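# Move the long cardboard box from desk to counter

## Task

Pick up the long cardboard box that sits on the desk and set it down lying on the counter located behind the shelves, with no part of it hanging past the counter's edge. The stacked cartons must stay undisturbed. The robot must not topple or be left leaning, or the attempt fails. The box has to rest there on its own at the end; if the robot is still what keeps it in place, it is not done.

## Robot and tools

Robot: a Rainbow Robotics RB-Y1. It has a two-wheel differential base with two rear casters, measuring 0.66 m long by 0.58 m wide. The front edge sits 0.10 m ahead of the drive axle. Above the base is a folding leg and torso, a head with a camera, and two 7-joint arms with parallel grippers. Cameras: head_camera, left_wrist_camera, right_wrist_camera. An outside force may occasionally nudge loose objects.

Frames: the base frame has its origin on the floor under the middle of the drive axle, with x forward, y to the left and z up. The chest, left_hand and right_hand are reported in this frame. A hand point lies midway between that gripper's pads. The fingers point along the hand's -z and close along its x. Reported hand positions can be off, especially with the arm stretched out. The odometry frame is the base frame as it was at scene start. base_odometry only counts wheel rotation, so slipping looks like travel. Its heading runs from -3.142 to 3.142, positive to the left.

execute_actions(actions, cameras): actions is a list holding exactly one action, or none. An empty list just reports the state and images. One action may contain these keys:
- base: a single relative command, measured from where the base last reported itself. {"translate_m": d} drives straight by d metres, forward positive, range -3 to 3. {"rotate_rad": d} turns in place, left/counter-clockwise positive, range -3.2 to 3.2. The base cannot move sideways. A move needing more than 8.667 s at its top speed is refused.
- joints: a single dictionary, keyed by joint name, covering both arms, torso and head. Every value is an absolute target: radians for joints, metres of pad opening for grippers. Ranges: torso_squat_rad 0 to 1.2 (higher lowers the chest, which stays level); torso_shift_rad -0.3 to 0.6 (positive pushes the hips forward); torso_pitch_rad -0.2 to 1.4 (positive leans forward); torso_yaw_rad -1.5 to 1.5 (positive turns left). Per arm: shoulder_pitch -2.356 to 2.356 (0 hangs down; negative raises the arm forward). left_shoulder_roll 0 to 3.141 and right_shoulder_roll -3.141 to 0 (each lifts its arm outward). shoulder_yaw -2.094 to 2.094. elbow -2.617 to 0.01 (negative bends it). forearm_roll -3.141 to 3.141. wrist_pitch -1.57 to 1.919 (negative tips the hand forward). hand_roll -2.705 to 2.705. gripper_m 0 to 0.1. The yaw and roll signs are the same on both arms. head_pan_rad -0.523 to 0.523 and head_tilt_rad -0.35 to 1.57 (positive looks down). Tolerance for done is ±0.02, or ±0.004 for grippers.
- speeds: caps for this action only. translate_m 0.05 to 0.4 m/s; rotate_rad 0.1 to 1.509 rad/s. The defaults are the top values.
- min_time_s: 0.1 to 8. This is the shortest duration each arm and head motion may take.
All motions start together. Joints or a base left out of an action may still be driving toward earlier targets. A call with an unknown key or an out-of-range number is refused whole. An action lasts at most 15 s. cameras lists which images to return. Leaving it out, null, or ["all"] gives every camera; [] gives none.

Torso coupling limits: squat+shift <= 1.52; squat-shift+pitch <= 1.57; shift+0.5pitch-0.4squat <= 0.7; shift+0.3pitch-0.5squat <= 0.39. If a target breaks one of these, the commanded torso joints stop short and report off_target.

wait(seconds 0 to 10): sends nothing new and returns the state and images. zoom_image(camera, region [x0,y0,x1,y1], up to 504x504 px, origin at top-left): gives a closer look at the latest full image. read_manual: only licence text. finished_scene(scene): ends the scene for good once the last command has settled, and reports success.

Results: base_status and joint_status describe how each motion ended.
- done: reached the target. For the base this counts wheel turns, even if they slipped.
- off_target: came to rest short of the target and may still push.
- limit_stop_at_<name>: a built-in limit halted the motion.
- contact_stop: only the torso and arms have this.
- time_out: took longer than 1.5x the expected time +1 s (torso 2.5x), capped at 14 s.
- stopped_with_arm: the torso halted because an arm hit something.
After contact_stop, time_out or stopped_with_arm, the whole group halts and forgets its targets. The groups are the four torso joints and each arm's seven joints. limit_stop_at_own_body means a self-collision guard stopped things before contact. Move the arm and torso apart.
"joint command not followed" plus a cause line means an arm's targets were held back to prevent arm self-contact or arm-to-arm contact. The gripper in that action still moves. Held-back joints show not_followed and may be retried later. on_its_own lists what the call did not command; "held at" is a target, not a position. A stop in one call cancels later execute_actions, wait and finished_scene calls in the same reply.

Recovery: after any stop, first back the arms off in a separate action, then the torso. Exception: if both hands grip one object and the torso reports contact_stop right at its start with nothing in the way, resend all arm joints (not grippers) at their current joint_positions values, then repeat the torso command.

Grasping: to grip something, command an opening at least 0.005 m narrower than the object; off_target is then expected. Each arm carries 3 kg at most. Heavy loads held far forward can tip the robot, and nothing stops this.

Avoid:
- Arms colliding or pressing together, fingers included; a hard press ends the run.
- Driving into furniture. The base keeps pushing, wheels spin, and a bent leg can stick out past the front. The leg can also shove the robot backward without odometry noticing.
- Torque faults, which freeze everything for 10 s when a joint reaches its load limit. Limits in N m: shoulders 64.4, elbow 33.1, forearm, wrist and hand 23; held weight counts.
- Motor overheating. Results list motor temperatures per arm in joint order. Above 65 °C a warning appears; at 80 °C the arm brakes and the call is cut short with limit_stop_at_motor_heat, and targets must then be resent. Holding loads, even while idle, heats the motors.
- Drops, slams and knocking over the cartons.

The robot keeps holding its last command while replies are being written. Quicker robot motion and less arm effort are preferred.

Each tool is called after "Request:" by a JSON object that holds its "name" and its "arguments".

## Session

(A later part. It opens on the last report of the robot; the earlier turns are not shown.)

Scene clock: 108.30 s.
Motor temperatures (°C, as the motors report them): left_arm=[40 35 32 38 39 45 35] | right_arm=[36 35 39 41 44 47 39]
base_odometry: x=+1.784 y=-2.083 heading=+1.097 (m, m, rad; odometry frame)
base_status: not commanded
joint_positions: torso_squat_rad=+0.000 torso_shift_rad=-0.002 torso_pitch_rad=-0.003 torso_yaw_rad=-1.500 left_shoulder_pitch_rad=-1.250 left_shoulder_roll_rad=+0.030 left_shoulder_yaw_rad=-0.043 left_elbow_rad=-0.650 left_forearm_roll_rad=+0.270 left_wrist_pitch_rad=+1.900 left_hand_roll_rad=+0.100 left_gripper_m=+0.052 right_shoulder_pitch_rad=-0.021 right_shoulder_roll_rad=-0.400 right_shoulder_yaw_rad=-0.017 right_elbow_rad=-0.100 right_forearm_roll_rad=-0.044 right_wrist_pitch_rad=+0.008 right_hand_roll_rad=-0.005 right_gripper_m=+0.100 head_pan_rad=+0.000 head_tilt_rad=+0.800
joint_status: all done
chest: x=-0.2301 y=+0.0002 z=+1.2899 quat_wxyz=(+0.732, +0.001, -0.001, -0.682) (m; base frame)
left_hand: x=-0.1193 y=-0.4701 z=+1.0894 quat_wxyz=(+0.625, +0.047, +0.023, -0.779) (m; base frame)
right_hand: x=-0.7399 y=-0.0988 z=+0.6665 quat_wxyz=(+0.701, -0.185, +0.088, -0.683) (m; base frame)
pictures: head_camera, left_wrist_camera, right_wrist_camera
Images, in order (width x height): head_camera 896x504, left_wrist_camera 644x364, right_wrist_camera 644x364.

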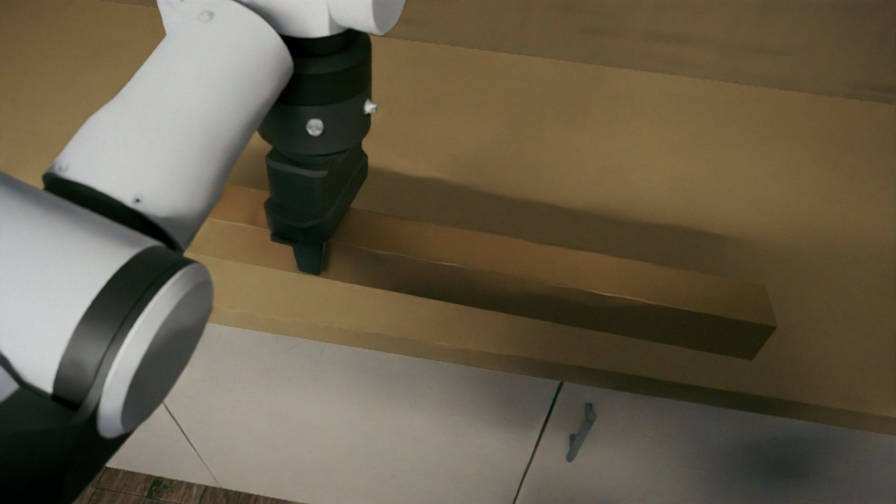

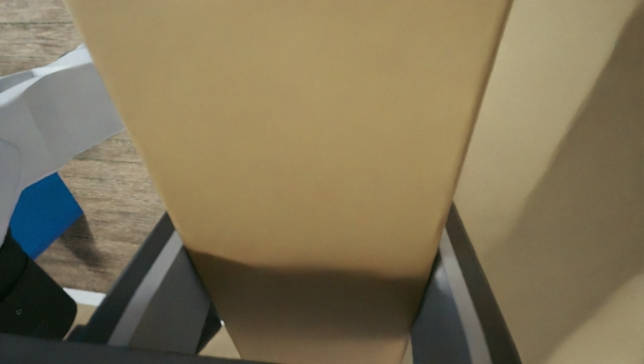

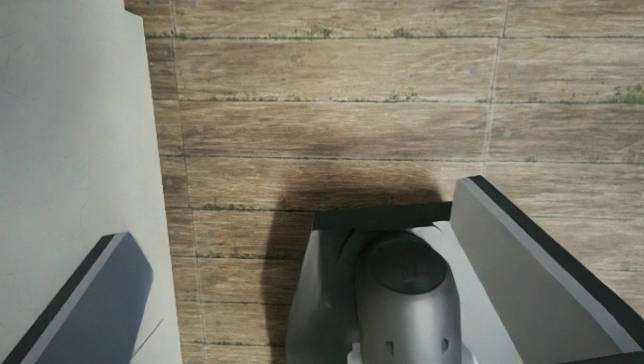

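Request:
{"name": "execute_actions", "arguments": {"actions": [{"base":{"rotate_rad":-0.3},"joints":{"left_hand_roll_rad":0.32}}], "cameras": []}}

Request:
{"name": "execute_actions", "arguments": {"actions": [{"base":{"translate_m":0.42}}], "cameras": []}}

Request:
{"name": "execute_actions", "arguments": {"actions": [{"base":{"rotate_rad":0.3}}]}}

Scene clock: 110.33 s.
Motor temperatures (°C, as the motors report them): left_arm=[40 35 32 38 39 45 35] | right_arm=[36 35 39 41 44 47 39]
base_odometry: x=+1.784 y=-2.083 heading=+0.798 (m, m, rad; odometry frame)
base_status: done
joint_positions: torso_squat_rad=+0.000 torso_shift_rad=-0.002 torso_pitch_rad=-0.003 torso_yaw_rad=-1.500 left_shoulder_pitch_rad=-1.250 left_shoulder_roll_rad=+0.030 left_shoulder_yaw_rad=-0.043 left_elbow_rad=-0.650 left_forearm_roll_rad=+0.270 left_wrist_pitch_rad=+1.900 left_hand_roll_rad=+0.320 left_gripper_m=+0.052 right_shoulder_pitch_rad=-0.021 right_shoulder_roll_rad=-0.400 right_shoulder_yaw_rad=-0.017 right_elbow_rad=-0.100 right_forearm_roll_rad=-0.044 right_wrist_pitch_rad=+0.008 right_hand_roll_rad=-0.005 right_gripper_m=+0.100 head_pan_rad=+0.000 head_tilt_rad=+0.800
joint_status: all done
chest: x=-0.2301 y=+0.0002 z=+1.2899 quat_wxyz=(+0.732, +0.001, -0.001, -0.682) (m; base frame)
left_hand: x=-0.1193 y=-0.4701 z=+1.0894 quat_wxyz=(+0.706, +0.050, +0.017, -0.706) (m; base frame)
right_hand: x=-0.7399 y=-0.0988 z=+0.6665 quat_wxyz=(+0.701, -0.185, +0.088, -0.683) (m; base frame)
pictures: none
No camera images: the call's "cameras" was empty. Leave "cameras" out to get every camera's image.

Scene clock: 112.97 s.
Motor temperatures (°C, as the motors report them): left_arm=[40 35 32 38 39 45 35] | right_arm=[36 35 39 41 44 47 39]
base_odometry: x=+2.078 y=-1.783 heading=+0.797 (m, m, rad; odometry frame)
base_status: done
joint_positions: torso_squat_rad=+0.000 torso_shift_rad=-0.002 torso_pitch_rad=-0.003 torso_yaw_rad=-1.500 left_shoulder_pitch_rad=-1.250 left_shoulder_roll_rad=+0.030 left_shoulder_yaw_rad=-0.043 left_elbow_rad=-0.650 left_forearm_roll_rad=+0.270 left_wrist_pitch_rad=+1.900 left_hand_roll_rad=+0.320 left_gripper_m=+0.052 right_shoulder_pitch_rad=-0.021 right_shoulder_roll_rad=-0.400 right_shoulder_yaw_rad=-0.017 right_elbow_rad=-0.100 right_forearm_roll_rad=-0.044 right_wrist_pitch_rad=+0.008 right_hand_roll_rad=-0.005 right_gripper_m=+0.100 head_pan_rad=+0.000 head_tilt_rad=+0.800
joint_status: not commanded
chest: x=-0.2300 y=+0.0002 z=+1.2899 quat_wxyz=(+0.732, +0.001, -0.001, -0.682) (m; base frame)
left_hand: x=-0.1192 y=-0.4701 z=+1.0894 quat_wxyz=(+0.706, +0.049, +0.017, -0.706) (m; base frame)
right_hand: x=-0.7400 y=-0.0989 z=+0.6666 quat_wxyz=(+0.701, -0.185, +0.088, -0.683) (m; base frame)
pictures: none
No camera images: the call's "cameras" was empty. Leave "cameras" out to get every camera's image.

Scene clock: 114.83 s.
Motor temperatures (°C, as the motors report them): left_arm=[40 35 32 38 39 45 35] | right_arm=[36 35 39 41 44 47 39]
base_odometry: x=+2.078 y=-1.783 heading=+1.097 (m, m, rad; odometry frame)
base_status: done
joint_positions: torso_squat_rad=+0.000 torso_shift_rad=-0.002 torso_pitch_rad=-0.003 torso_yaw_rad=-1.500 left_shoulder_pitch_rad=-1.250 left_shoulder_roll_rad=+0.030 left_shoulder_yaw_rad=-0.043 left_elbow_rad=-0.650 left_forearm_roll_rad=+0.270 left_wrist_pitch_rad=+1.900 left_hand_roll_rad=+0.320 left_gripper_m=+0.052 right_shoulder_pitch_rad=-0.021 right_shoulder_roll_rad=-0.400 right_shoulder_yaw_rad=-0.017 right_elbow_rad=-0.100 right_forearm_roll_rad=-0.044 right_wrist_pitch_rad=+0.008 right_hand_roll_rad=-0.005 right_gripper_m=+0.100 head_pan_rad=+0.000 head_tilt_rad=+0.800
joint_status: not commanded
chest: x=-0.2301 y=+0.0002 z=+1.2899 quat_wxyz=(+0.732, +0.001, -0.001, -0.682) (m; base frame)
left_hand: x=-0.1193 y=-0.4702 z=+1.0894 quat_wxyz=(+0.706, +0.050, +0.017, -0.706) (m; base frame)
right_hand: x=-0.7400 y=-0.0989 z=+0.6666 quat_wxyz=(+0.701, -0.185, +0.088, -0.683) (m; base frame)
pictures: head_camera, left_wrist_camera, right_wrist_camera
Images, in order (width x height): head_camera 896x504, left_wrist_camera 644x364, right_wrist_camera 644x364.

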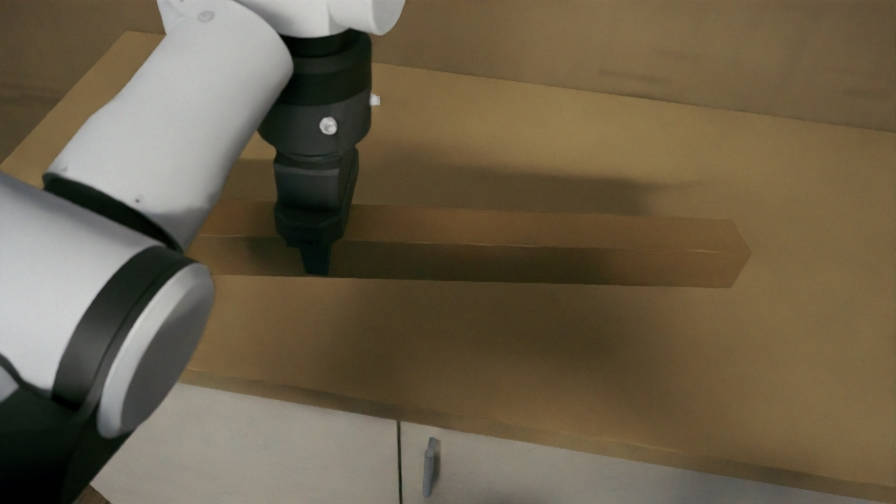

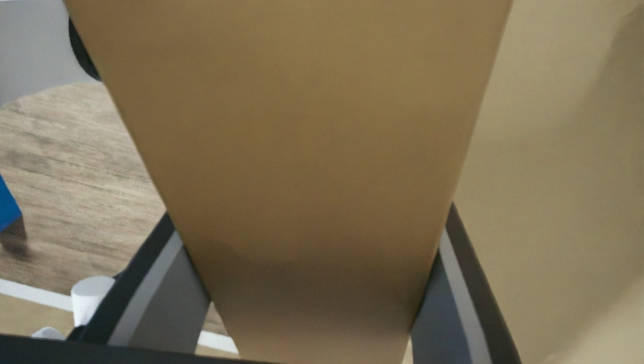

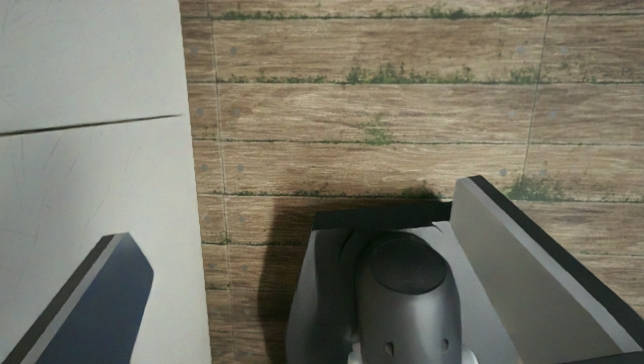

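Request:
{"name": "execute_actions", "arguments": {"actions": [{"base":{"translate_m":-0.2},"joints":{"torso_squat_rad":0.5}}]}}

Scene clock: 117.50 s.
Motor temperatures (°C, as the motors report them): left_arm=[40 35 32 38 39 45 35] | right_arm=[36 35 39 41 44 47 39]
base_odometry: x=+1.987 y=-1.961 heading=+1.098 (m, m, rad; odometry frame)
base_status: done
joint_positions: torso_squat_rad=+0.500 torso_shift_rad=-0.002 torso_pitch_rad=-0.003 torso_yaw_rad=-1.500 left_shoulder_pitch_rad=-1.250 left_shoulder_roll_rad=+0.030 left_shoulder_yaw_rad=-0.043 left_elbow_rad=-0.650 left_forearm_roll_rad=+0.270 left_wrist_pitch_rad=+1.900 left_hand_roll_rad=+0.320 left_gripper_m=+0.052 right_shoulder_pitch_rad=-0.021 right_shoulder_roll_rad=-0.400 right_shoulder_yaw_rad=-0.017 right_elbow_rad=-0.100 right_forearm_roll_rad=-0.044 right_wrist_pitch_rad=+0.008 right_hand_roll_rad=-0.005 right_gripper_m=+0.100 head_pan_rad=+0.000 head_tilt_rad=+0.800
joint_status: all done
chest: x=-0.2300 y=+0.0002 z=+1.2042 quat_wxyz=(+0.732, +0.001, -0.001, -0.682) (m; base frame)
left_hand: x=-0.1192 y=-0.4701 z=+1.0038 quat_wxyz=(+0.706, +0.050, +0.017, -0.706) (m; base frame)
right_hand: x=-0.7399 y=-0.0989 z=+0.5809 quat_wxyz=(+0.701, -0.185, +0.088, -0.683) (m; base frame)
pictures: head_camera, left_wrist_camera, right_wrist_camera
Images, in order (width x height): head_camera 896x504, left_wrist_camera 644x364, right_wrist_camera 644x364.

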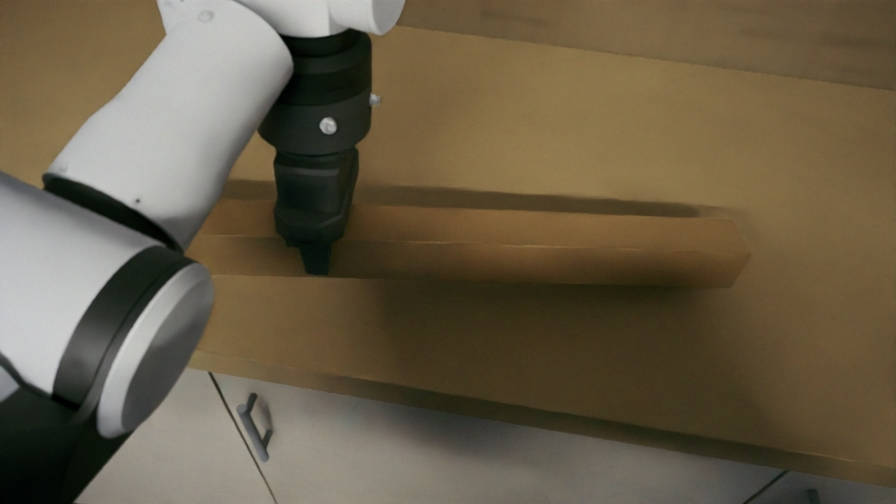

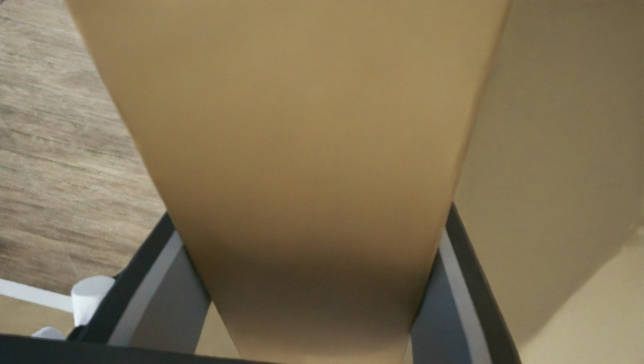

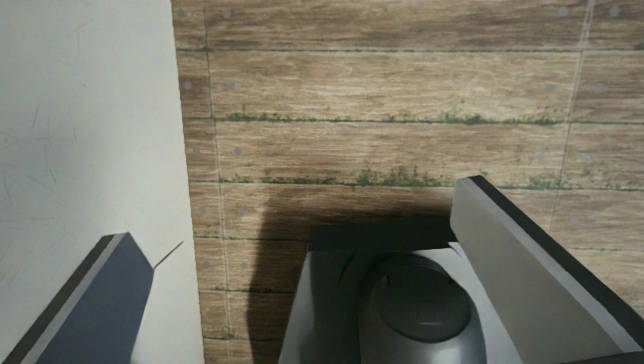

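Request:
{"name": "execute_actions", "arguments": {"actions": [{"joints":{"torso_squat_rad":0.6}}], "cameras": ["head_camera"]}}

Scene clock: 118.67 s.
Motor temperatures (°C, as the motors report them): left_arm=[40 35 32 38 39 45 35] | right_arm=[36 35 39 41 44 47 39]
base_odometry: x=+1.987 y=-1.961 heading=+1.098 (m, m, rad; odometry frame)
base_status: not commanded
joint_positions: torso_squat_rad=+0.600 torso_shift_rad=-0.002 torso_pitch_rad=-0.003 torso_yaw_rad=-1.500 left_shoulder_pitch_rad=-1.250 left_shoulder_roll_rad=+0.030 left_shoulder_yaw_rad=-0.043 left_elbow_rad=-0.650 left_forearm_roll_rad=+0.270 left_wrist_pitch_rad=+1.900 left_hand_roll_rad=+0.320 left_gripper_m=+0.051 right_shoulder_pitch_rad=-0.021 right_shoulder_roll_rad=-0.400 right_shoulder_yaw_rad=-0.017 right_elbow_rad=-0.100 right_forearm_roll_rad=-0.044 right_wrist_pitch_rad=+0.008 right_hand_roll_rad=-0.005 right_gripper_m=+0.100 head_pan_rad=+0.000 head_tilt_rad=+0.800
joint_status: all done
chest: x=-0.2299 y=+0.0002 z=+1.1677 quat_wxyz=(+0.732, +0.001, -0.001, -0.682) (m; base frame)
left_hand: x=-0.1191 y=-0.4701 z=+0.9672 quat_wxyz=(+0.706, +0.050, +0.017, -0.706) (m; base frame)
right_hand: x=-0.7399 y=-0.0989 z=+0.5443 quat_wxyz=(+0.701, -0.185, +0.088, -0.683) (m; base frame)
pictures: head_camera
Images, in order (width x height): head_camera 896x504.

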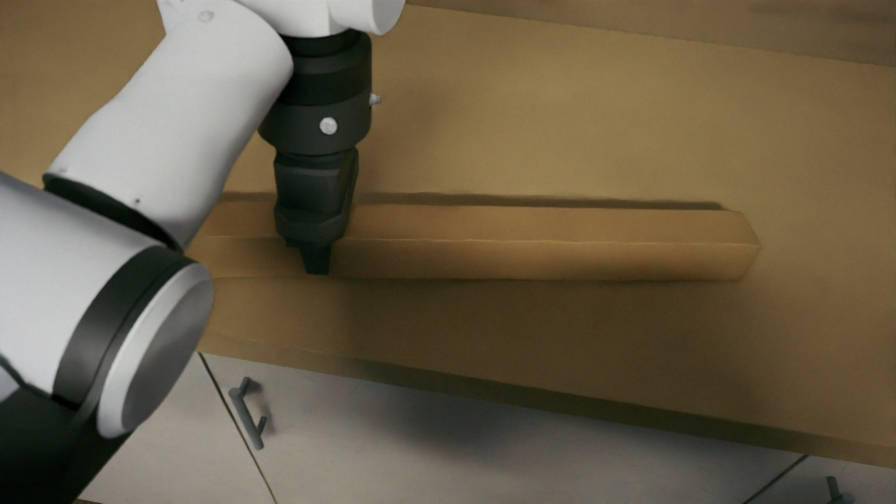

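Request:
{"name": "execute_actions", "arguments": {"actions": [{"joints":{"torso_squat_rad":0.635}}], "cameras": []}}

Request:
{"name": "execute_actions", "arguments": {"actions": [{"joints":{"left_gripper_m":0.1}}], "cameras": []}}

Request:
{"name": "execute_actions", "arguments": {"actions": [{"joints":{"torso_squat_rad":0.2,"head_pan_rad":0.4}}], "cameras": []}}

Request:
{"name": "execute_actions", "arguments": {"actions": [{"joints":{"left_shoulder_roll_rad":0.7}}], "cameras": ["head_camera"]}}

Scene clock: 119.57 s.
Motor temperatures (°C, as the motors report them): left_arm=[40 35 32 38 39 45 35] | right_arm=[36 35 39 41 44 47 39]
base_odometry: x=+1.987 y=-1.961 heading=+1.098 (m, m, rad; odometry frame)
base_status: not commanded
joint_positions: torso_squat_rad=+0.635 torso_shift_rad=-0.002 torso_pitch_rad=-0.003 torso_yaw_rad=-1.500 left_shoulder_pitch_rad=-1.254 left_shoulder_roll_rad=+0.031 left_shoulder_yaw_rad=-0.043 left_elbow_rad=-0.652 left_forearm_roll_rad=+0.270 left_wrist_pitch_rad=+1.900 left_hand_roll_rad=+0.320 left_gripper_m=+0.051 right_shoulder_pitch_rad=-0.021 right_shoulder_roll_rad=-0.400 right_shoulder_yaw_rad=-0.017 right_elbow_rad=-0.100 right_forearm_roll_rad=-0.044 right_wrist_pitch_rad=+0.008 right_hand_roll_rad=-0.005 right_gripper_m=+0.100 head_pan_rad=+0.000 head_tilt_rad=+0.800
joint_status: all done
chest: x=-0.2299 y=+0.0006 z=+1.1535 quat_wxyz=(+0.732, +0.001, -0.002, -0.682) (m; base frame)
left_hand: x=-0.1193 y=-0.4710 z=+0.9555 quat_wxyz=(+0.706, +0.048, +0.015, -0.706) (m; base frame)
right_hand: x=-0.7398 y=-0.0990 z=+0.5302 quat_wxyz=(+0.701, -0.186, +0.088, -0.683) (m; base frame)
pictures: none
No camera images: the call's "cameras" was empty. Leave "cameras" out to get every camera's image.

Scene clock: 120.77 s.
Motor temperatures (°C, as the motors report them): left_arm=[40 35 32 38 39 45 35] | right_arm=[36 35 39 41 44 47 39]
base_odometry: x=+1.987 y=-1.961 heading=+1.098 (m, m, rad; odometry frame)
base_status: not commanded
joint_positions: torso_squat_rad=+0.635 torso_shift_rad=-0.002 torso_pitch_rad=-0.003 torso_yaw_rad=-1.500 left_shoulder_pitch_rad=-1.251 left_shoulder_roll_rad=+0.031 left_shoulder_yaw_rad=-0.043 left_elbow_rad=-0.650 left_forearm_roll_rad=+0.270 left_wrist_pitch_rad=+1.900 left_hand_roll_rad=+0.320 left_gripper_m=+0.100 right_shoulder_pitch_rad=-0.021 right_shoulder_roll_rad=-0.400 right_shoulder_yaw_rad=-0.017 right_elbow_rad=-0.100 right_forearm_roll_rad=-0.044 right_wrist_pitch_rad=+0.008 right_hand_roll_rad=-0.005 right_gripper_m=+0.100 head_pan_rad=+0.000 head_tilt_rad=+0.800
joint_status: all done
chest: x=-0.2299 y=+0.0002 z=+1.1535 quat_wxyz=(+0.732, +0.001, -0.001, -0.682) (m; base frame)
left_hand: x=-0.1189 y=-0.4703 z=+0.9533 quat_wxyz=(+0.706, +0.049, +0.017, -0.706) (m; base frame)
right_hand: x=-0.7398 y=-0.0989 z=+0.5301 quat_wxyz=(+0.701, -0.185, +0.088, -0.683) (m; base frame)
pictures: none
No camera images: the call's "cameras" was empty. Leave "cameras" out to get every camera's image.

Scene clock: 123.10 s.
Motor temperatures (°C, as the motors report them): left_arm=[40 35 32 38 39 45 35] | right_arm=[36 35 39 41 44 47 39]
base_odometry: x=+1.987 y=-1.961 heading=+1.098 (m, m, rad; odometry frame)
base_status: not commanded
joint_positions: torso_squat_rad=+0.200 torso_shift_rad=-0.002 torso_pitch_rad=-0.003 torso_yaw_rad=-1.500 left_shoulder_pitch_rad=-1.250 left_shoulder_roll_rad=+0.030 left_shoulder_yaw_rad=-0.043 left_elbow_rad=-0.650 left_forearm_roll_rad=+0.270 left_wrist_pitch_rad=+1.900 left_hand_roll_rad=+0.320 left_gripper_m=+0.100 right_shoulder_pitch_rad=-0.021 right_shoulder_roll_rad=-0.400 right_shoulder_yaw_rad=-0.017 right_elbow_rad=-0.100 right_forearm_roll_rad=-0.044 right_wrist_pitch_rad=+0.008 right_hand_roll_rad=-0.005 right_gripper_m=+0.100 head_pan_rad=+0.400 head_tilt_rad=+0.800
joint_status: all done
chest: x=-0.2300 y=+0.0002 z=+1.2760 quat_wxyz=(+0.732, +0.001, -0.001, -0.682) (m; base frame)
left_hand: x=-0.1190 y=-0.4702 z=+1.0756 quat_wxyz=(+0.706, +0.049, +0.017, -0.706) (m; base frame)
right_hand: x=-0.7401 y=-0.0989 z=+0.6528 quat_wxyz=(+0.701, -0.185, +0.088, -0.683) (m; base frame)
pictures: none
No camera images: the call's "cameras" was empty. Leave "cameras" out to get every camera's image.

Scene clock: 124.70 s.
Motor temperatures (°C, as the motors report them): left_arm=[40 35 32 38 39 45 35] | right_arm=[36 35 39 41 44 47 39]
base_odometry: x=+1.987 y=-1.961 heading=+1.098 (m, m, rad; odometry frame)
base_status: not commanded
joint_positions: torso_squat_rad=+0.200 torso_shift_rad=-0.002 torso_pitch_rad=-0.003 torso_yaw_rad=-1.500 left_shoulder_pitch_rad=-1.250 left_shoulder_roll_rad=+0.700 left_shoulder_yaw_rad=-0.043 left_elbow_rad=-0.650 left_forearm_roll_rad=+0.270 left_wrist_pitch_rad=+1.900 left_hand_roll_rad=+0.320 left_gripper_m=+0.100 right_shoulder_pitch_rad=-0.021 right_shoulder_roll_rad=-0.400 right_shoulder_yaw_rad=-0.017 right_elbow_rad=-0.100 right_forearm_roll_rad=-0.044 right_wrist_pitch_rad=+0.008 right_hand_roll_rad=-0.005 right_gripper_m=+0.100 head_pan_rad=+0.400 head_tilt_rad=+0.800
joint_status: all done
chest: x=-0.2300 y=+0.0002 z=+1.2760 quat_wxyz=(+0.732, +0.001, -0.001, -0.682) (m; base frame)
left_hand: x=+0.2356 y=-0.4742 z=+1.1951 quat_wxyz=(+0.881, +0.049, -0.118, -0.456) (m; base frame)
right_hand: x=-0.7401 y=-0.0989 z=+0.6527 quat_wxyz=(+0.701, -0.185, +0.088, -0.683) (m; base frame)
pictures: head_camera
Images, in order (width x height): head_camera 896x504.

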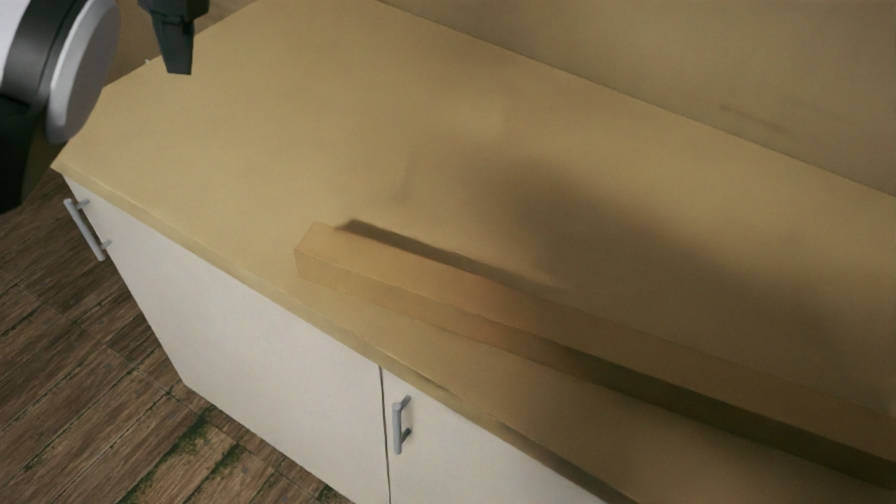

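On the counter, inside the edge.

Request:
{"name": "finished_scene", "arguments": {"scene": 1}}

The scene is finished: the task was done.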